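# Refit the strap around the carton and loose corner guard

## Task

Slip the band back so it wraps squarely around the carton and also over the corner guard. The guard is loose and must not be shifted at all, because any displacement fails the job immediately. The carton must end up sitting flat, and everything must stay in place by itself once the robot lets go.

## Robot and tools

Robot: a single arm with six joints and a two-finger parallel gripper. Loose items can get an occasional brief outside nudge. Knocking anything off the table is a failure. Drops, slips, slams, hard hits or heavy shoving by the robot count against the run, and so do any arm stops.

Joint order. Every row you send, and every per-joint list in a result (Joint positions, Joint velocities, Joint targets), uses this order: elbow, waist, wrist pitch, forearm roll, shoulder, wrist roll. Three joints have their sign flipped relative to the URDF: waist, elbow and wrist roll. Joint ranges below are quoted with URDF signs, so flip them for those three. In your own numbers the ranges are: elbow -4.328 to 1.187, waist -3.491 to 3.491, wrist pitch -3.140 to 3.140, forearm roll -3.316 to 3.316, shoulder -3.140 to 3.140, wrist roll -3.927 to 3.927. A real end may sit up to 0.010 rad either side of these. A target more than 0.010 rad beyond an end, and farther out than the joint's last reported angle, gets the call refused. A target only slightly past the real end is clipped there, and the result then says "joint sent to its limit". The absence of that line does not prove there is more room.

A row is 9 plain numbers: six absolute joint target angles in radians (order above), then gripper position, gripper force_limit and gripper speed, each in [-1, 1]. Gripper position: +1 is fully open (140 mm gap), about -0.8 is where the pads touch, and -1 closes until something blocks the fingers. force_limit, on parts up to 40 mm wide: about 14 N at -1, 60 N at 0, 107 N at +1. speed: roughly 30 mm/s at -1, 140 at 0, 250 at +1.

execute_actions(actions): actions is a list of actions. Each action is a table of 0 to 15 rows, and each row is played for one 1/30 s control step. If a table has fewer than 15 rows, its last row is held for the remaining steps, so every action lasts 0.5 s. Calling it with an empty list just returns the current state and images.

move(target, speed, blocking): target is one 9-number row of absolute joint angles plus gripper values. Every joint follows a path from its present angle, and all paths finish together, so the hand traces a curve rather than a straight line. speed is the top rate in rad/s of the joint with the longest way to go (0.01 to 2, default 0.5). Paths last between 0.5 and 10 s and are cut off at 10 s. The gripper numbers are applied at the start. The path does not stop for obstacles, and the arm is stiff: a target even a little past a firm contact can trigger a fault. Faster contact hits harder. With blocking=false the result comes back after 0.5 s while the arm keeps going. Use wait(0) to check on it, and call wait or stop before sending new rows or moves. The extra "move:" line shows the ending (done, off_target, moving, held, fault), limits=held or limits=none (whether a check blocked steps), and the joint farthest from its target.

wait(seconds): 0 to 10 s, and the arm keeps its last command. stop(): brakes a running move to rest. The arm needs room to brake, and the fingers keep moving. zoom_image(camera, region): a closer look at part of a camera's latest image. region is [x0, y0, x1, y1] in pixels, at most 504x504, with the origin at the top-left. Cameras: cam_head_left, cam_head_right, cam_high, cam_low (672x504 each), and cam_wrist (504x504). finished_scene(scene): ends the current scene for good and reports whether the task was done. Call it only once the band and carton are settled and stay that way without the robot holding them.

Frames and results. end_effector_position (metres) and end_effector_quat_wxyz are in the scene frame: the origin is on the tabletop under the arm base, +z is up, and +y is left when facing +x. The base may be tilted, and the reported position can be off, more so at long reach. The fingers point along the gripper's +z axis and close along its y axis. The reported point lies between the closed pads. Fingertips extend about 33 mm past it when closed and 9 mm when fully open. Closing also pushes the tips about 24 mm farther from the arm, so keep that clearance above surfaces.

Gripping: send position -1 and confirm object_status = 2. The status codes are 0 moving, 1 blocked while opening, 2 blocked while closing, 3 reached the requested position or the pads met (a thin item may still be held). To squeeze harder, raise force_limit and change position by at least 0.01 (for example -1 to -0.98). position_measured is in counts, not mm: 3 is fully open and 230 is pads together. Flange force is the controller's noisy estimate of the outside force on the gripper, including held weight. It is worst right after sudden stops, and "no reading" means no estimate is available.

Motion limits. Target speeds are capped at 2.62 rad/s (waist, shoulder), 3.14 (elbow) and 3.93 (the wrist joints), with 0.5 s to ramp up. Each step, a joint target is kept within 0.805 rad (waist, shoulder), 0.966 (elbow) or 1.21 (wrist joints) of the measured angle. Targets that would put the hand more than 70 mm from where it is now get scaled back. Long motions may therefore need several actions, and an unfinished motion may not complete on its own. To hold a joint still, resend its Joint targets value. "joint command not followed" means the clearance check altered or blocked targets, and mounts or posts count as part of the arm for that check.

Faults. A joint torque reaching its load limit (142 N m for waist, shoulder and elbow; 35.6 N m for the wrist joints, held weight included), or 150 N of outside force anywhere on the arm, stops the arm for 10 s and drops the rest of the call. Holding loads heats the motors: a MOTOR HOT warning comes first, then an OVER-TEMPERATURE FAULT that brakes the arm until it cools. Approach the band slowly, keep well clear of the loose guard, and never press hard into the carton.

Each tool is called after ">>>" as name(argument=value, ...) on one line, values as JSON.

## Session

I'll start by looking at the current state and camera images.

>>> execute_actions(actions=[])

Scene clock: 0.00 s.
end_effector_position=(+0.2812, +0.0187, +0.2069) position_measured=3 object_status=3 end_effector_quat_wxyz=(-0.011, +0.403, +0.915, -0.003)
Joint names: [elbow, waist, wrist pitch, forearm roll, shoulder, wrist roll]
Joint positions: [ 0.62  -0.565 -1.366 -0.017 -0.394  2.918]
Joint velocities: [ 0. -0.  0.  0.  0.  0.]
Flange force (N, the push that the arm receives, along the gripper's own x y z axes): no reading
Joint targets: [0.620 -0.565 -1.366 -0.017 -0.394 2.918]

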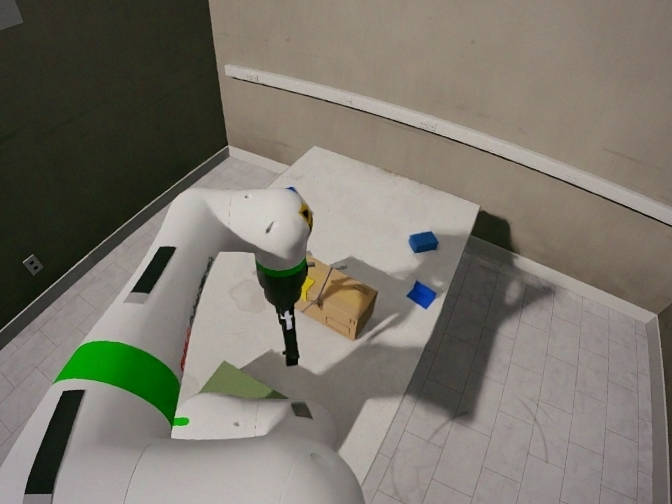

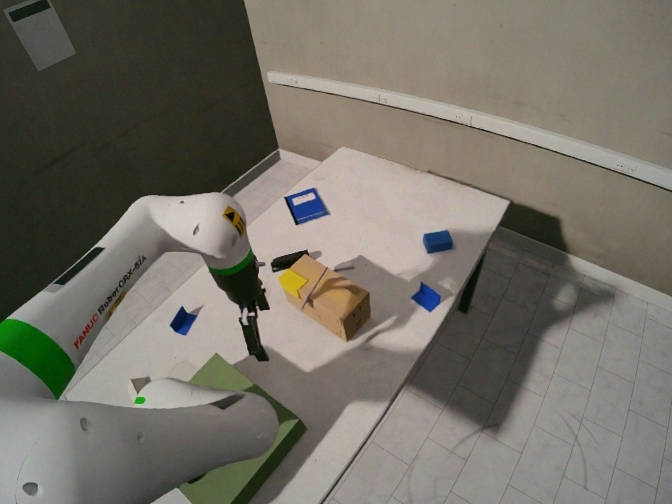

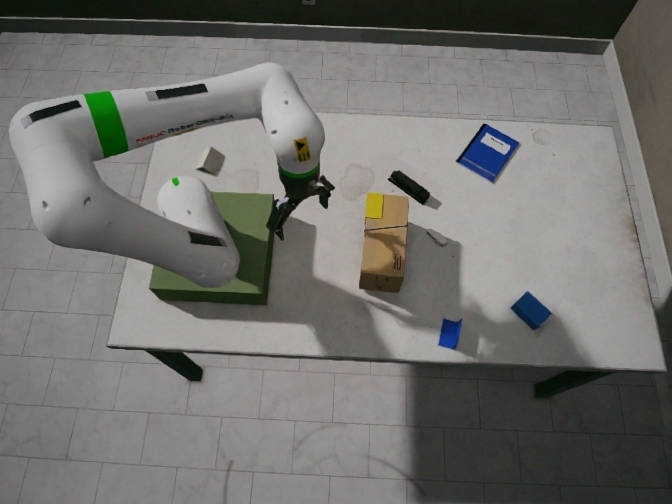

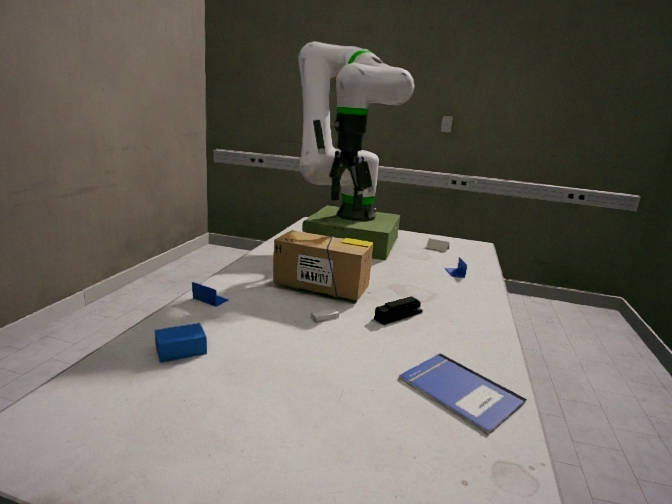

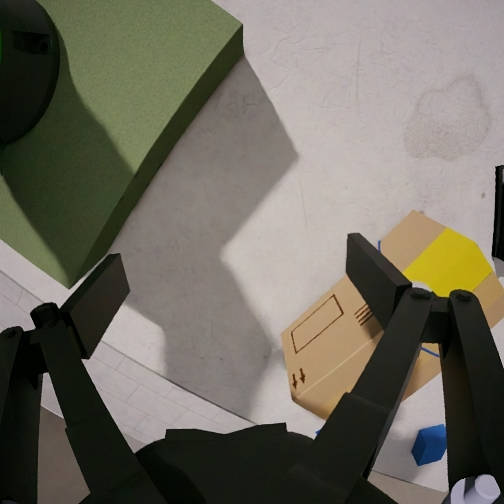

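>>> zoom_image(camera="cam_high", region=[330, 170, 470, 310])

>>> zoom_image(camera="cam_low", region=[250, 210, 410, 330])

>>> zoom_image(camera="cam_head_right", region=[250, 230, 400, 360])

>>> zoom_image(camera="cam_wrist", region=[260, 180, 504, 440])

Region (330, 170, 470, 310) of cam_high's 672x504 image, scaled by 3.600, with more detail than that image has.

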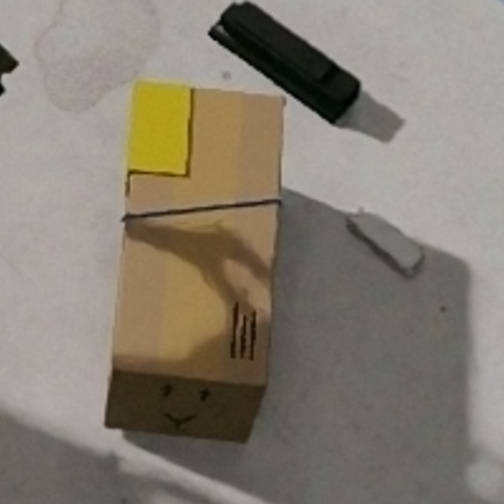

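Region (250, 210, 410, 330) of cam_low's 672x504 image, scaled by 3.150, with more detail than that image has; it fills the top 378 rows of this view, and the rest is white.

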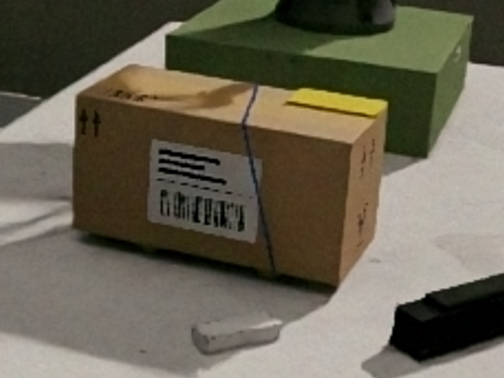

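Region (250, 230, 400, 360) of cam_head_right's 672x504 image, scaled by 3.360, with more detail than that image has; it fills the top 437 rows of this view, and the rest is white.

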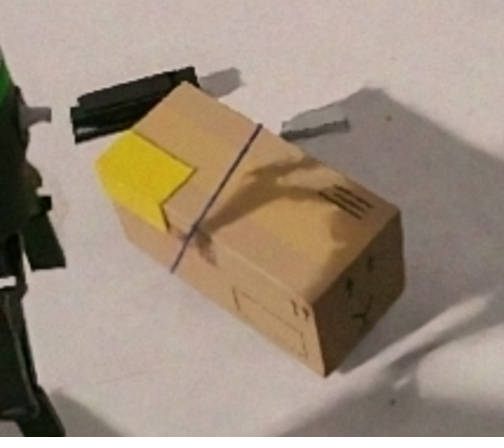

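Region (260, 180, 504, 440) of cam_wrist's 504x504 image, scaled by 1.938, with more detail than that image has; it fills the left 473 columns of this view, and the rest is white.

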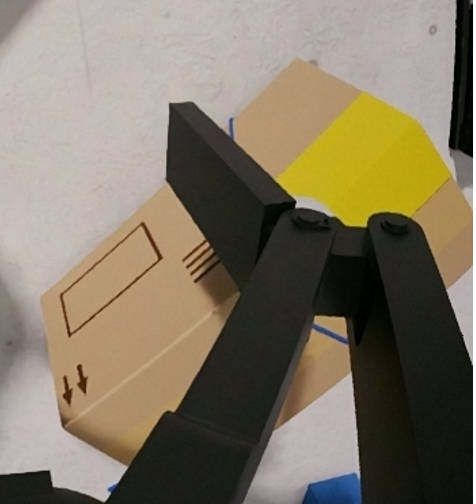

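>>> move(target=[0.080, -0.338, -1.485, 0.0, 0.006, 1.864, 1, 0, 0], speed=0.6)

Scene clock: 122.20 s.
end_effector_position=(+0.4490, +0.0007, +0.3008) position_measured=3 object_status=3 end_effector_quat_wxyz=(+0.002, -0.001, +1.000, -0.000)
Joint names: [elbow, waist, wrist pitch, forearm roll, shoulder, wrist roll]
Joint positions: [ 0.08  -0.338 -1.485 -0.     0.006  1.864]
Joint velocities: [-0.  0.  0.  0.  0. -0.]
Flange force (N, the push that the arm receives, along the gripper's own x y z axes): [4.8 -1.5 1.6]
Joint targets: [0.080 -0.338 -1.485 0.000 0.006 1.864]
move: done; limits=none; farthest joint: the waist, 0.000 radians from its target (0.227 radians at the start)

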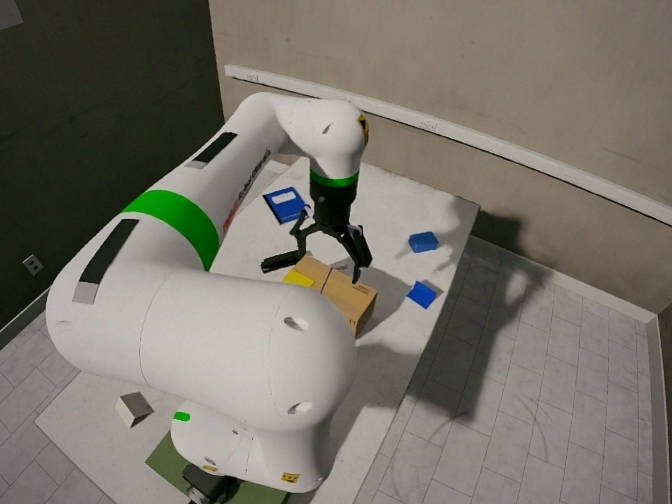

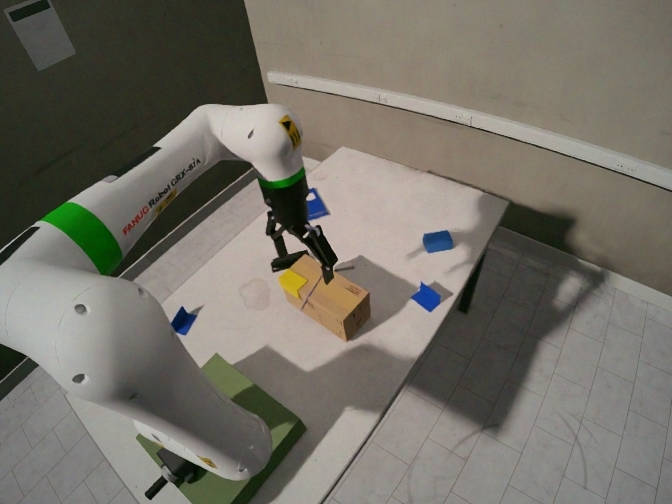

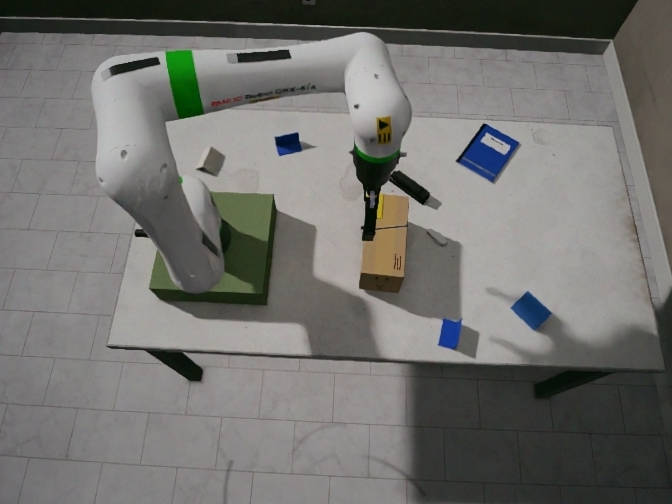

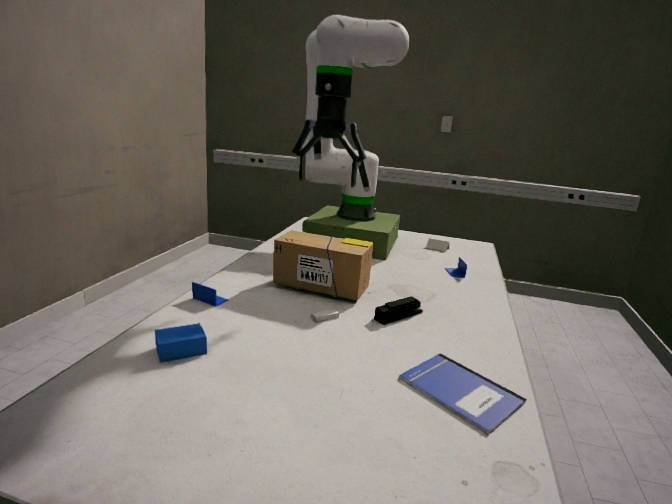

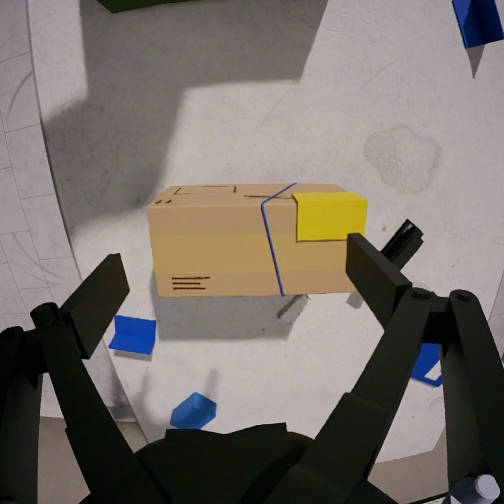

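>>> zoom_image(camera="cam_wrist", region=[130, 160, 390, 320])

>>> zoom_image(camera="cam_wrist", region=[240, 170, 380, 250])

Region (130, 160, 390, 320) of cam_wrist's 504x504 image, scaled by 1.938, with more detail than that image has; it fills the top 310 rows of this view, and the rest is white.

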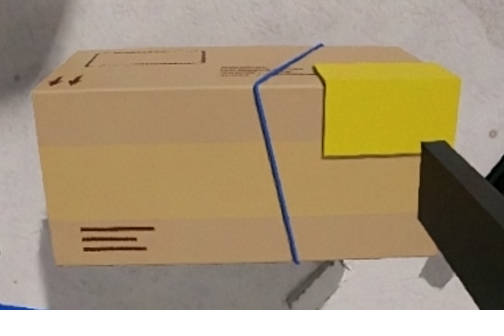

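Region (240, 170, 380, 250) of cam_wrist's 504x504 image, scaled by 3.600, with more detail than that image has; it fills the top 288 rows of this view, and the rest is white.

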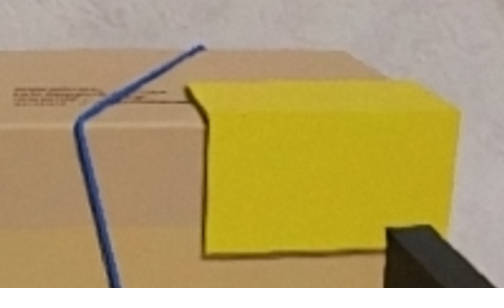

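>>> zoom_image(camera="cam_low", region=[270, 270, 370, 310])

>>> zoom_image(camera="cam_low", region=[310, 225, 380, 305])

>>> zoom_image(camera="cam_head_right", region=[270, 260, 380, 350])

Region (270, 270, 370, 310) of cam_low's 672x504 image, scaled by 5.040, with more detail than that image has; it fills the top 202 rows of this view, and the rest is white.

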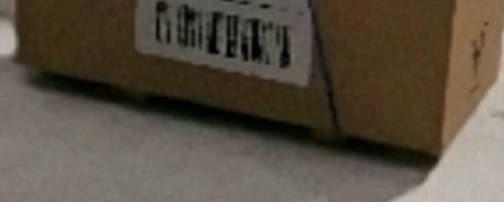

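Region (310, 225, 380, 305) of cam_low's 672x504 image, scaled by 6.300, with more detail than that image has; it fills the left 441 columns of this view, and the rest is white.

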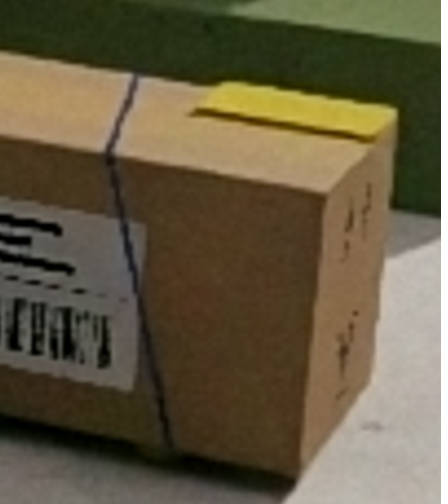

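Region (270, 260, 380, 350) of cam_head_right's 672x504 image, scaled by 4.582, with more detail than that image has; it fills the top 412 rows of this view, and the rest is white.

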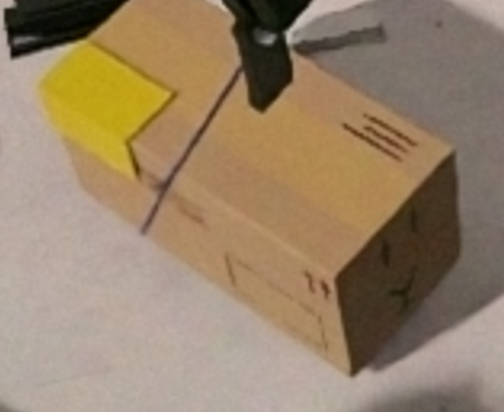

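>>> move(target=[0.223, -0.401, -1.253, 0.0, 0.0983, 1.996, 0.2, 0, 0], speed=0.4)

Scene clock: 243.17 s.
end_effector_position=(+0.4637, +0.0347, +0.2000) position_measured=104 object_status=3 end_effector_quat_wxyz=(+0.001, +0.034, +0.999, -0.001)
Joint names: [elbow, waist, wrist pitch, forearm roll, shoulder, wrist roll]
Joint positions: [ 0.223 -0.401 -1.253 -0.     0.098  1.996]
Joint velocities: [ 0.001  0.001  0.001  0.001  0.001 -0.   ]
Flange force (N, the push that the arm receives, along the gripper's own x y z axes): [2.8 -0.3 -2.1]
Joint targets: [0.223 -0.401 -1.253 0.000 0.098 1.996]
move: done; limits=none; farthest joint: the waist, 0.000 radians from its target (0.063 radians at the start)

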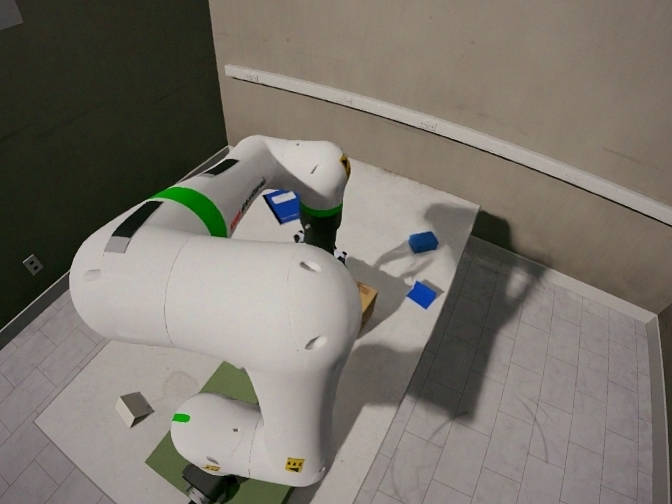

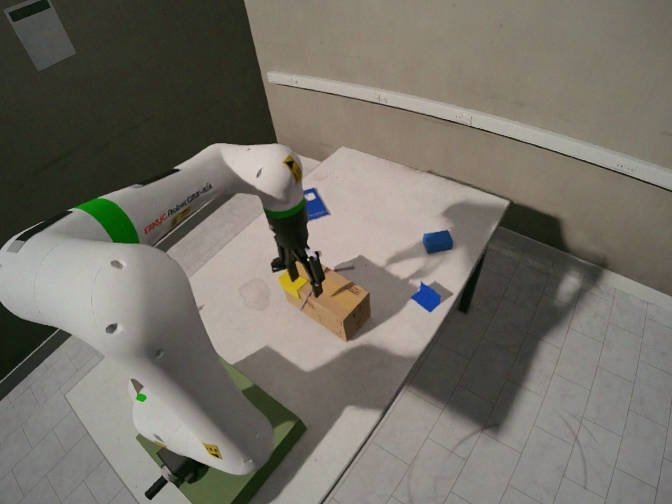

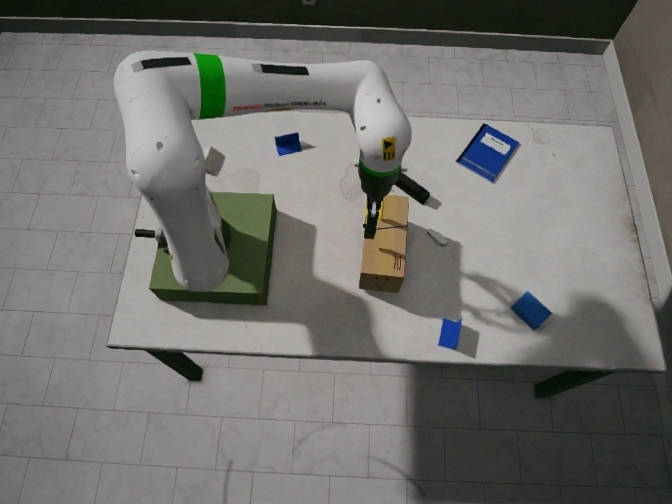

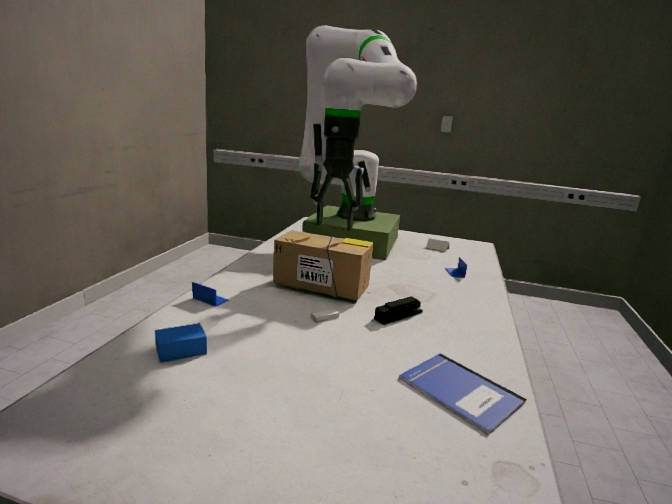

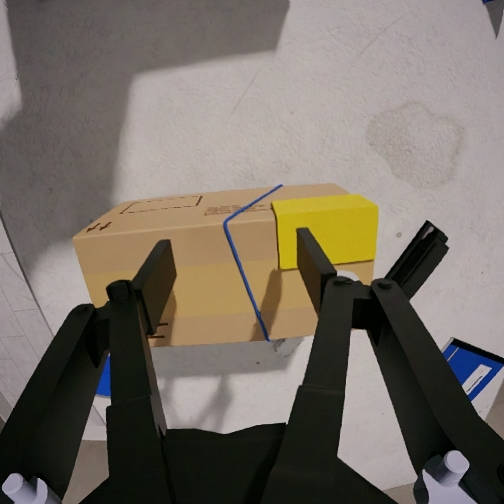

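>>> zoom_image(camera="cam_wrist", region=[60, 170, 400, 360])

>>> zoom_image(camera="cam_low", region=[280, 180, 400, 300])

Region (60, 170, 400, 360) of cam_wrist's 504x504 image, scaled by 1.482, with more detail than that image has; it fills the top 282 rows of this view, and the rest is white.

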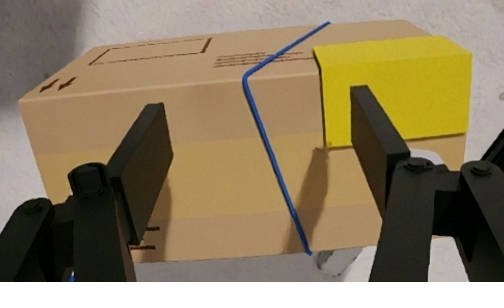

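Region (280, 180, 400, 300) of cam_low's 672x504 image, scaled by 4.200, with more detail than that image has.

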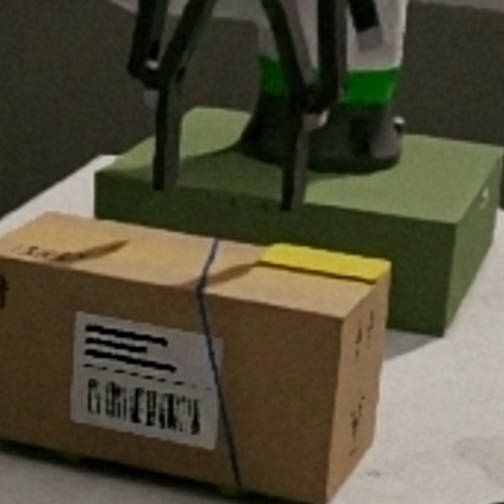

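>>> move(target=[0.2162, -0.3840, -1.2208, 0.0, 0.1375, 1.7352, -0.5, 0, 0], speed=0.3)

Scene clock: 314.43 s.
end_effector_position=(+0.4749, +0.0305, +0.1850) position_measured=192 object_status=3 end_effector_quat_wxyz=(+0.001, -0.088, +0.996, -0.001)
Joint names: [elbow, waist, wrist pitch, forearm roll, shoulder, wrist roll]
Joint positions: [ 0.216 -0.384 -1.221  0.     0.137  1.735]
Joint velocities: [ 0.    -0.001  0.001  0.     0.     0.   ]
Flange force (N, the push that the arm receives, along the gripper's own x y z axes): [5.1 0.7 -0.4]
Joint targets: [0.216 -0.384 -1.221 0.000 0.138 1.735]
move: done; limits=none; farthest joint: the waist, 0.000 radians from its target (0.017 radians at the start)

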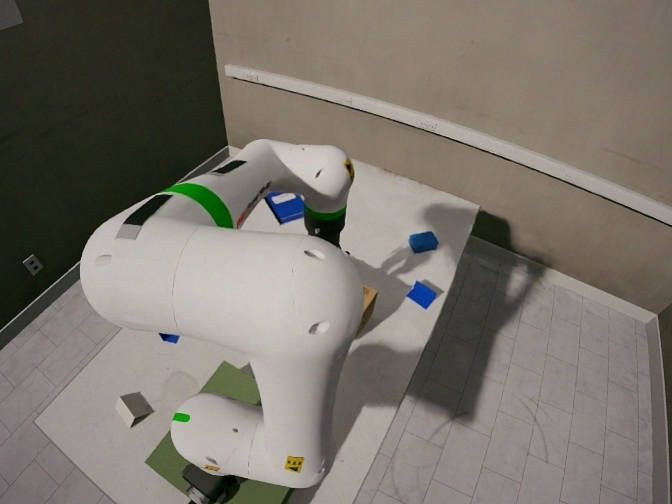

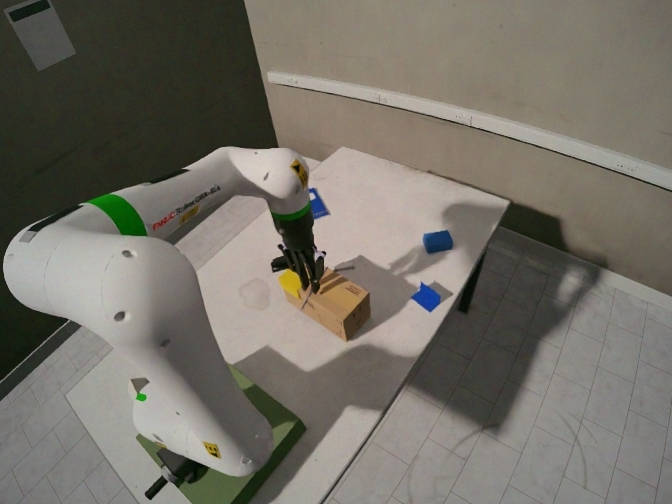

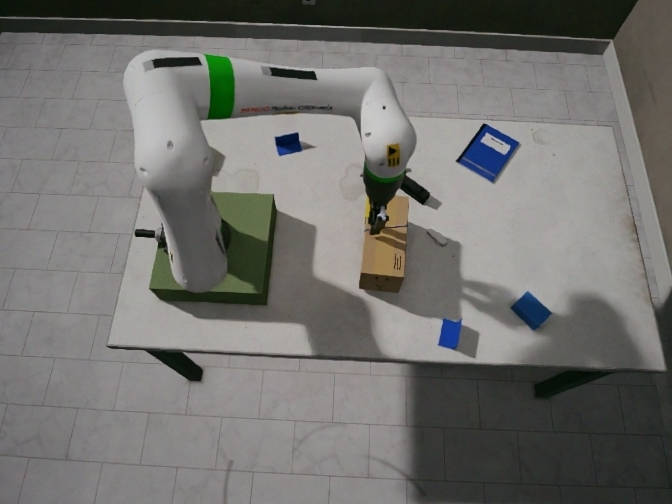

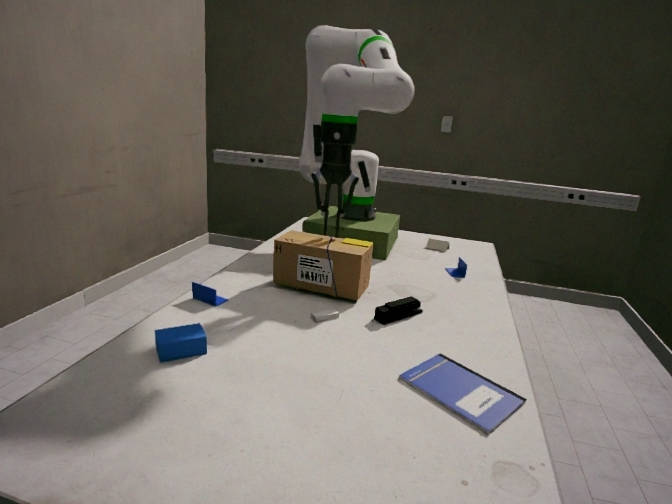

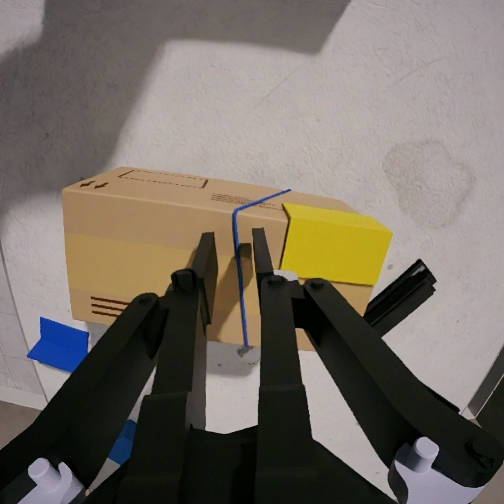

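>>> zoom_image(camera="cam_wrist", region=[170, 180, 320, 330])

>>> zoom_image(camera="cam_low", region=[300, 200, 380, 270])

Region (170, 180, 320, 330) of cam_wrist's 504x504 image, scaled by 3.360, with more detail than that image has.

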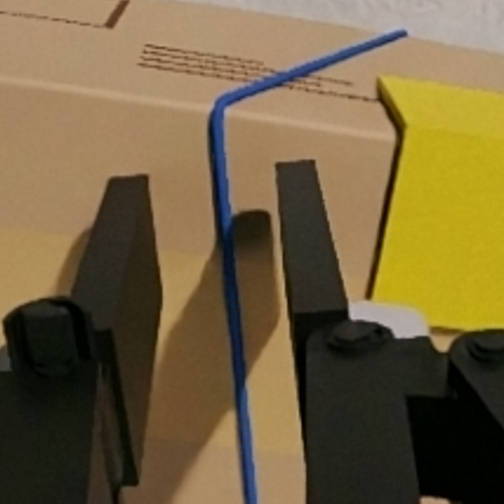

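Region (300, 200, 380, 270) of cam_low's 672x504 image, scaled by 6.300, with more detail than that image has; it fills the top 441 rows of this view, and the rest is white.

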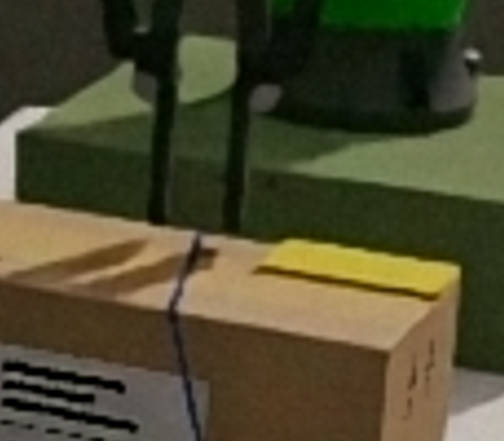

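>>> move(target=[0.2364, -0.3855, -1.2053, 0.0, 0.1329, 1.7367, -0.5, 0, 0], speed=0.05)

Scene clock: 345.30 s.
end_effector_position=(+0.4709, +0.0298, +0.1790) position_measured=192 object_status=3 end_effector_quat_wxyz=(+0.001, -0.088, +0.996, -0.001)
Joint names: [elbow, waist, wrist pitch, forearm roll, shoulder, wrist roll]
Joint positions: [ 0.236 -0.385 -1.205 -0.     0.133  1.737]
Joint velocities: [0.    0.001 0.    0.    0.    0.   ]
Flange force (N, the push that the arm receives, along the gripper's own x y z axes): [1.4 -0.3 -0.1]
Joint targets: [0.236 -0.386 -1.205 0.000 0.133 1.737]
move: done; limits=none; farthest joint: the waist, 0.000 radians from its target (0.001 radians at the start)

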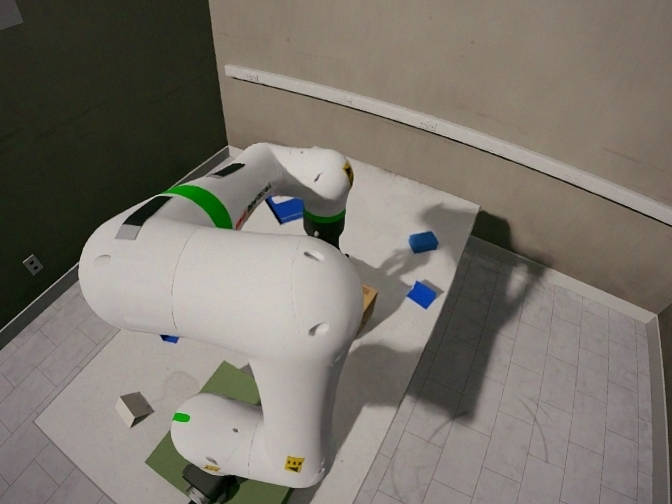

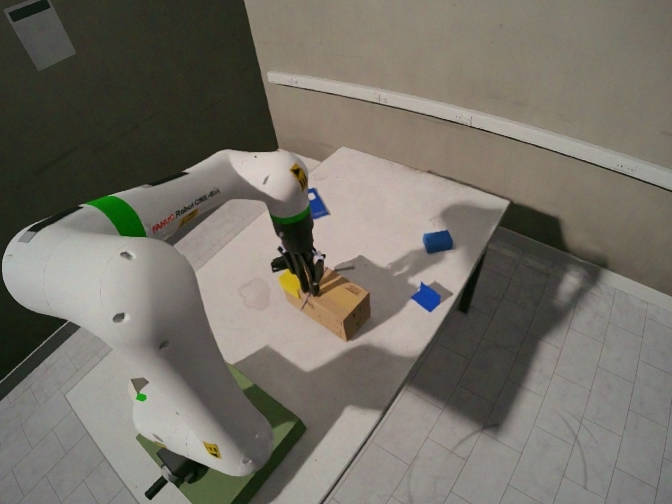

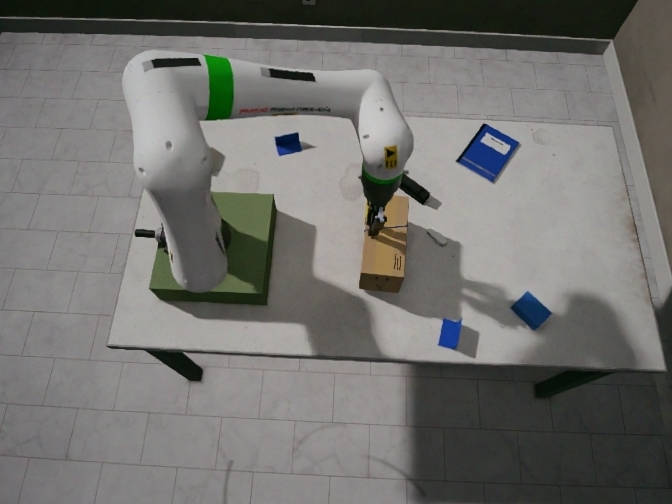

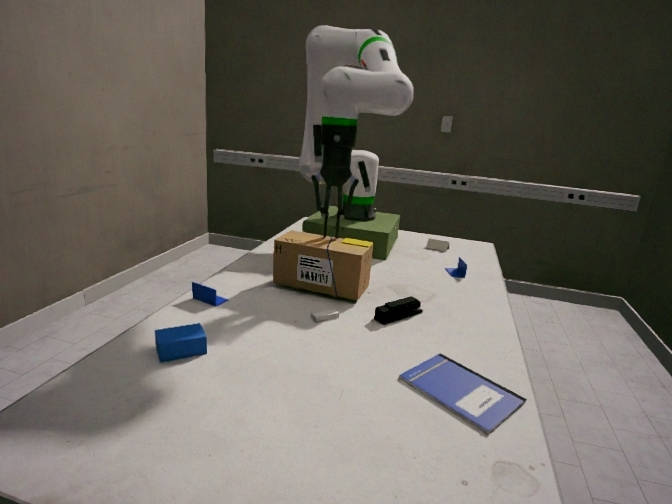

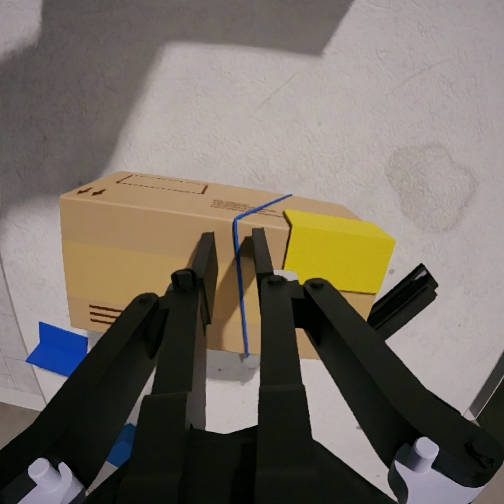

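>>> zoom_image(camera="cam_wrist", region=[170, 180, 320, 330])

>>> zoom_image(camera="cam_low", region=[300, 200, 380, 270])

Region (170, 180, 320, 330) of cam_wrist's 504x504 image, scaled by 3.360, with more detail than that image has.

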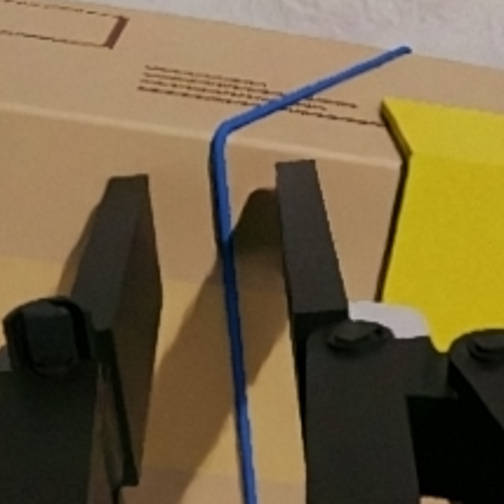

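Region (300, 200, 380, 270) of cam_low's 672x504 image, scaled by 6.300, with more detail than that image has; it fills the top 441 rows of this view, and the rest is white.

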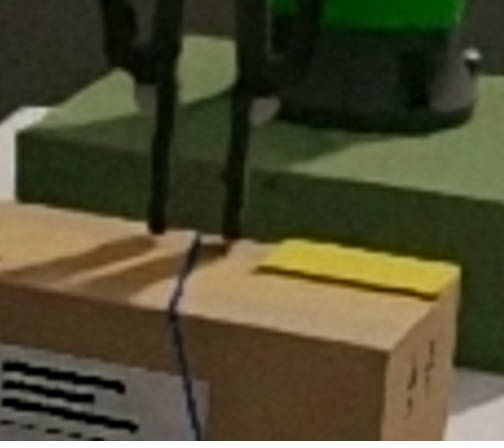

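>>> move(target=[0.24226, -0.3855, -1.19582, 0.0, 0.13652, 1.7367, -0.62, 0, -0.5], speed=0.03)

>>> zoom_image(camera="cam_wrist", region=[170, 180, 320, 330])

>>> zoom_image(camera="cam_low", region=[300, 200, 380, 270])

Scene clock: 364.07 s.
end_effector_position=(+0.4709, +0.0298, +0.1750) position_measured=208 object_status=3 end_effector_quat_wxyz=(+0.001, -0.088, +0.996, -0.001)
Joint names: [elbow, waist, wrist pitch, forearm roll, shoulder, wrist roll]
Joint positions: [ 0.242 -0.386 -1.196  0.     0.137  1.737]
Joint velocities: [ 0.    -0.001  0.     0.    -0.    -0.   ]
Flange force (N, the push that the arm receives, along the gripper's own x y z axes): [3.7 1.7 1.4]
Joint targets: [0.242 -0.386 -1.196 0.000 0.137 1.737]
move: done; limits=none; farthest joint: the waist, 0.000 radians from its target (0.000 radians at the start)

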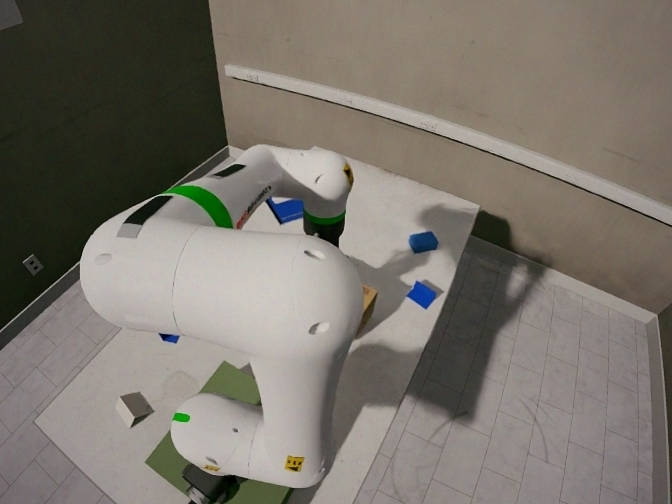

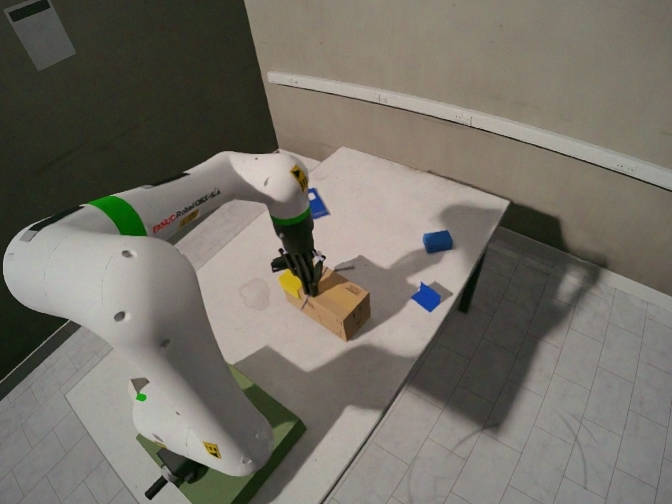

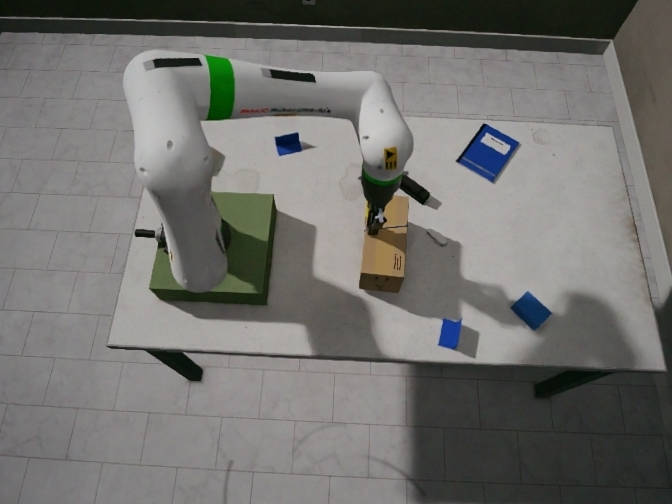

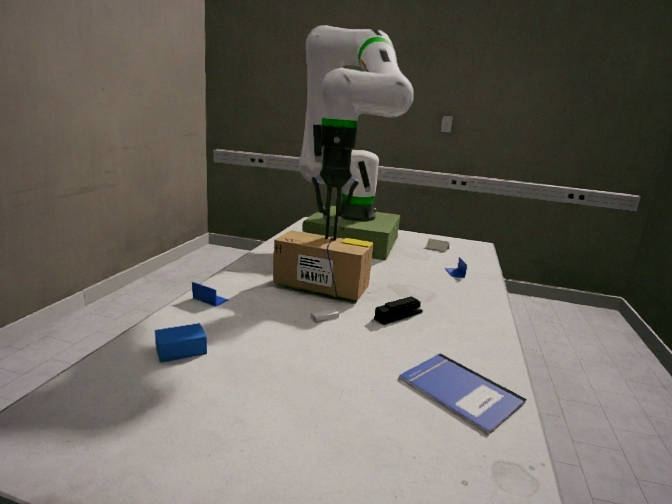

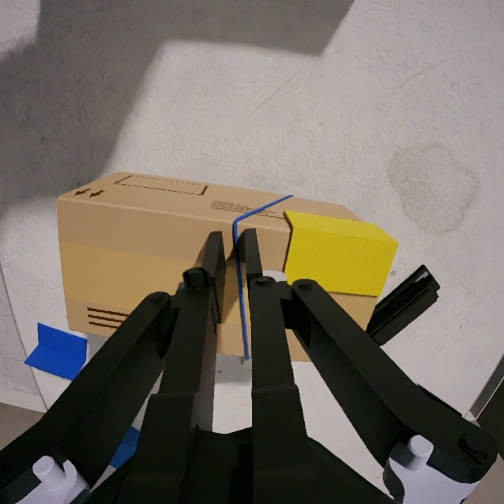

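Region (170, 180, 320, 330) of cam_wrist's 504x504 image, scaled by 3.360, with more detail than that image has.

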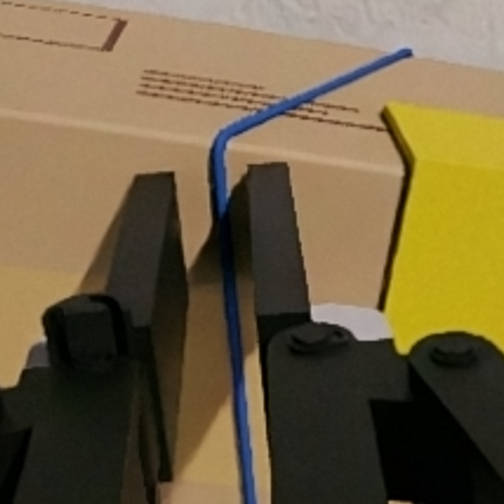

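Region (300, 200, 380, 270) of cam_low's 672x504 image, scaled by 6.300, with more detail than that image has; it fills the top 441 rows of this view, and the rest is white.

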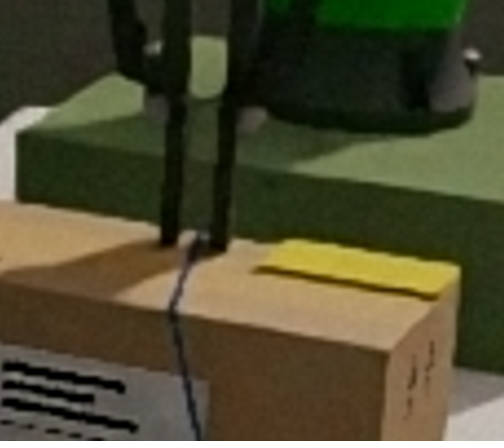

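>>> execute_actions(actions=[[[0.24372, -0.3855, -1.19344, 0.0, 0.13744, 1.7367, -0.62, 0, -0.5]]])

>>> zoom_image(camera="cam_wrist", region=[195, 205, 275, 285])

Scene clock: 370.13 s.
end_effector_position=(+0.4709, +0.0298, +0.1740) position_measured=208 object_status=3 end_effector_quat_wxyz=(+0.001, -0.088, +0.996, -0.001)
Joint names: [elbow, waist, wrist pitch, forearm roll, shoulder, wrist roll]
Joint positions: [ 0.244 -0.386 -1.193  0.     0.137  1.737]
Joint velocities: [-0.     0.002  0.001  0.    -0.     0.   ]
Flange force (N, the push that the arm receives, along the gripper's own x y z axes): [1.7 -0.6 -0.6]
Joint targets: [0.244 -0.386 -1.193 0.000 0.137 1.737]

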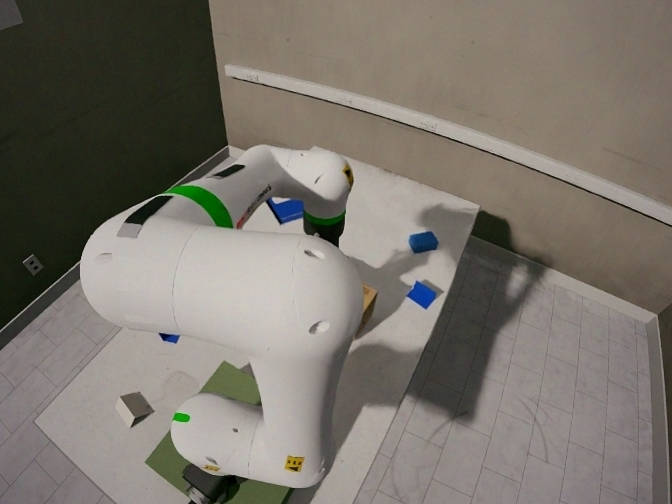

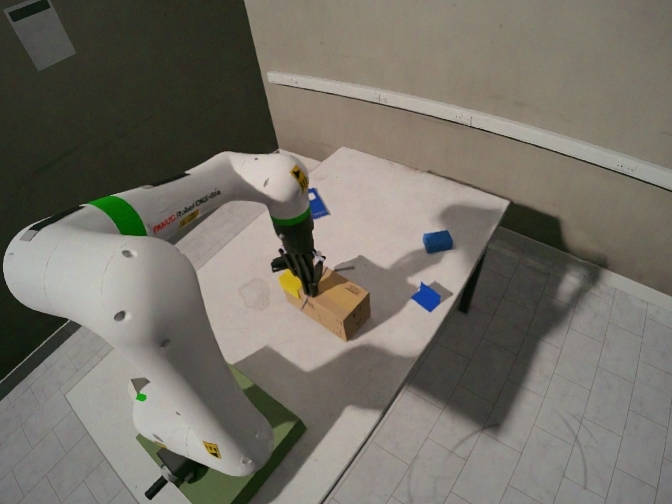

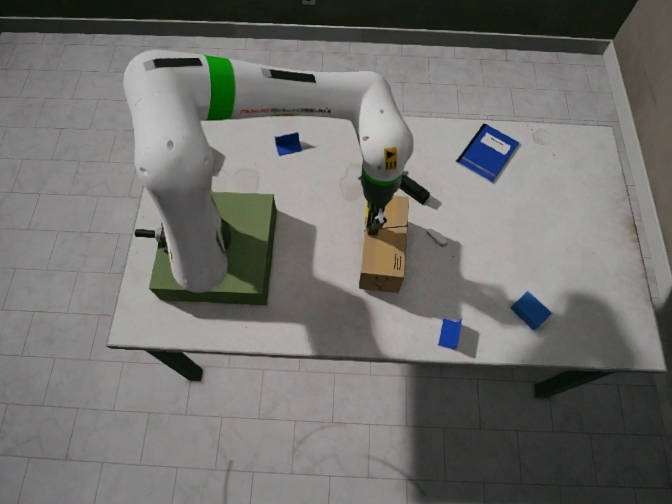

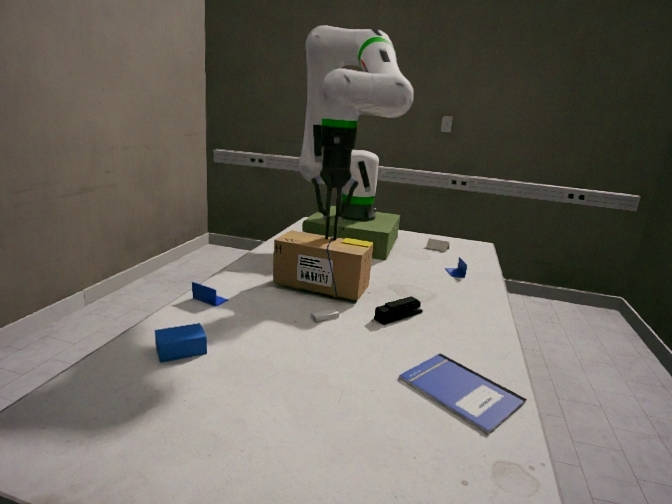

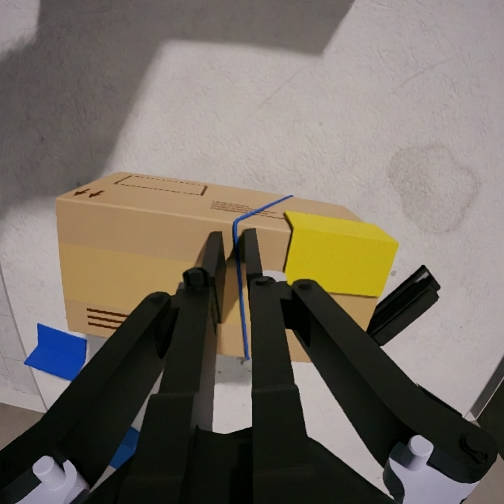

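Region (195, 205, 275, 285) of cam_wrist's 504x504 image, scaled by 6.300, with more detail than that image has.

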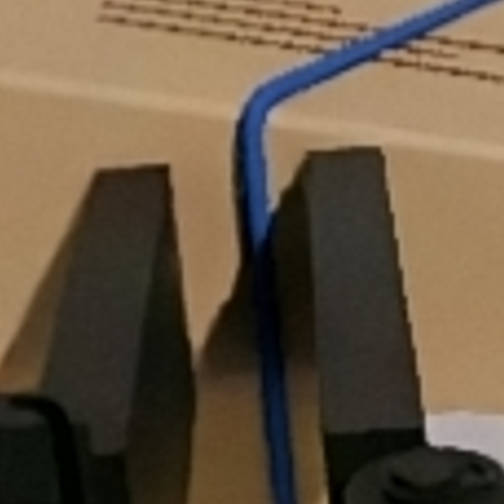

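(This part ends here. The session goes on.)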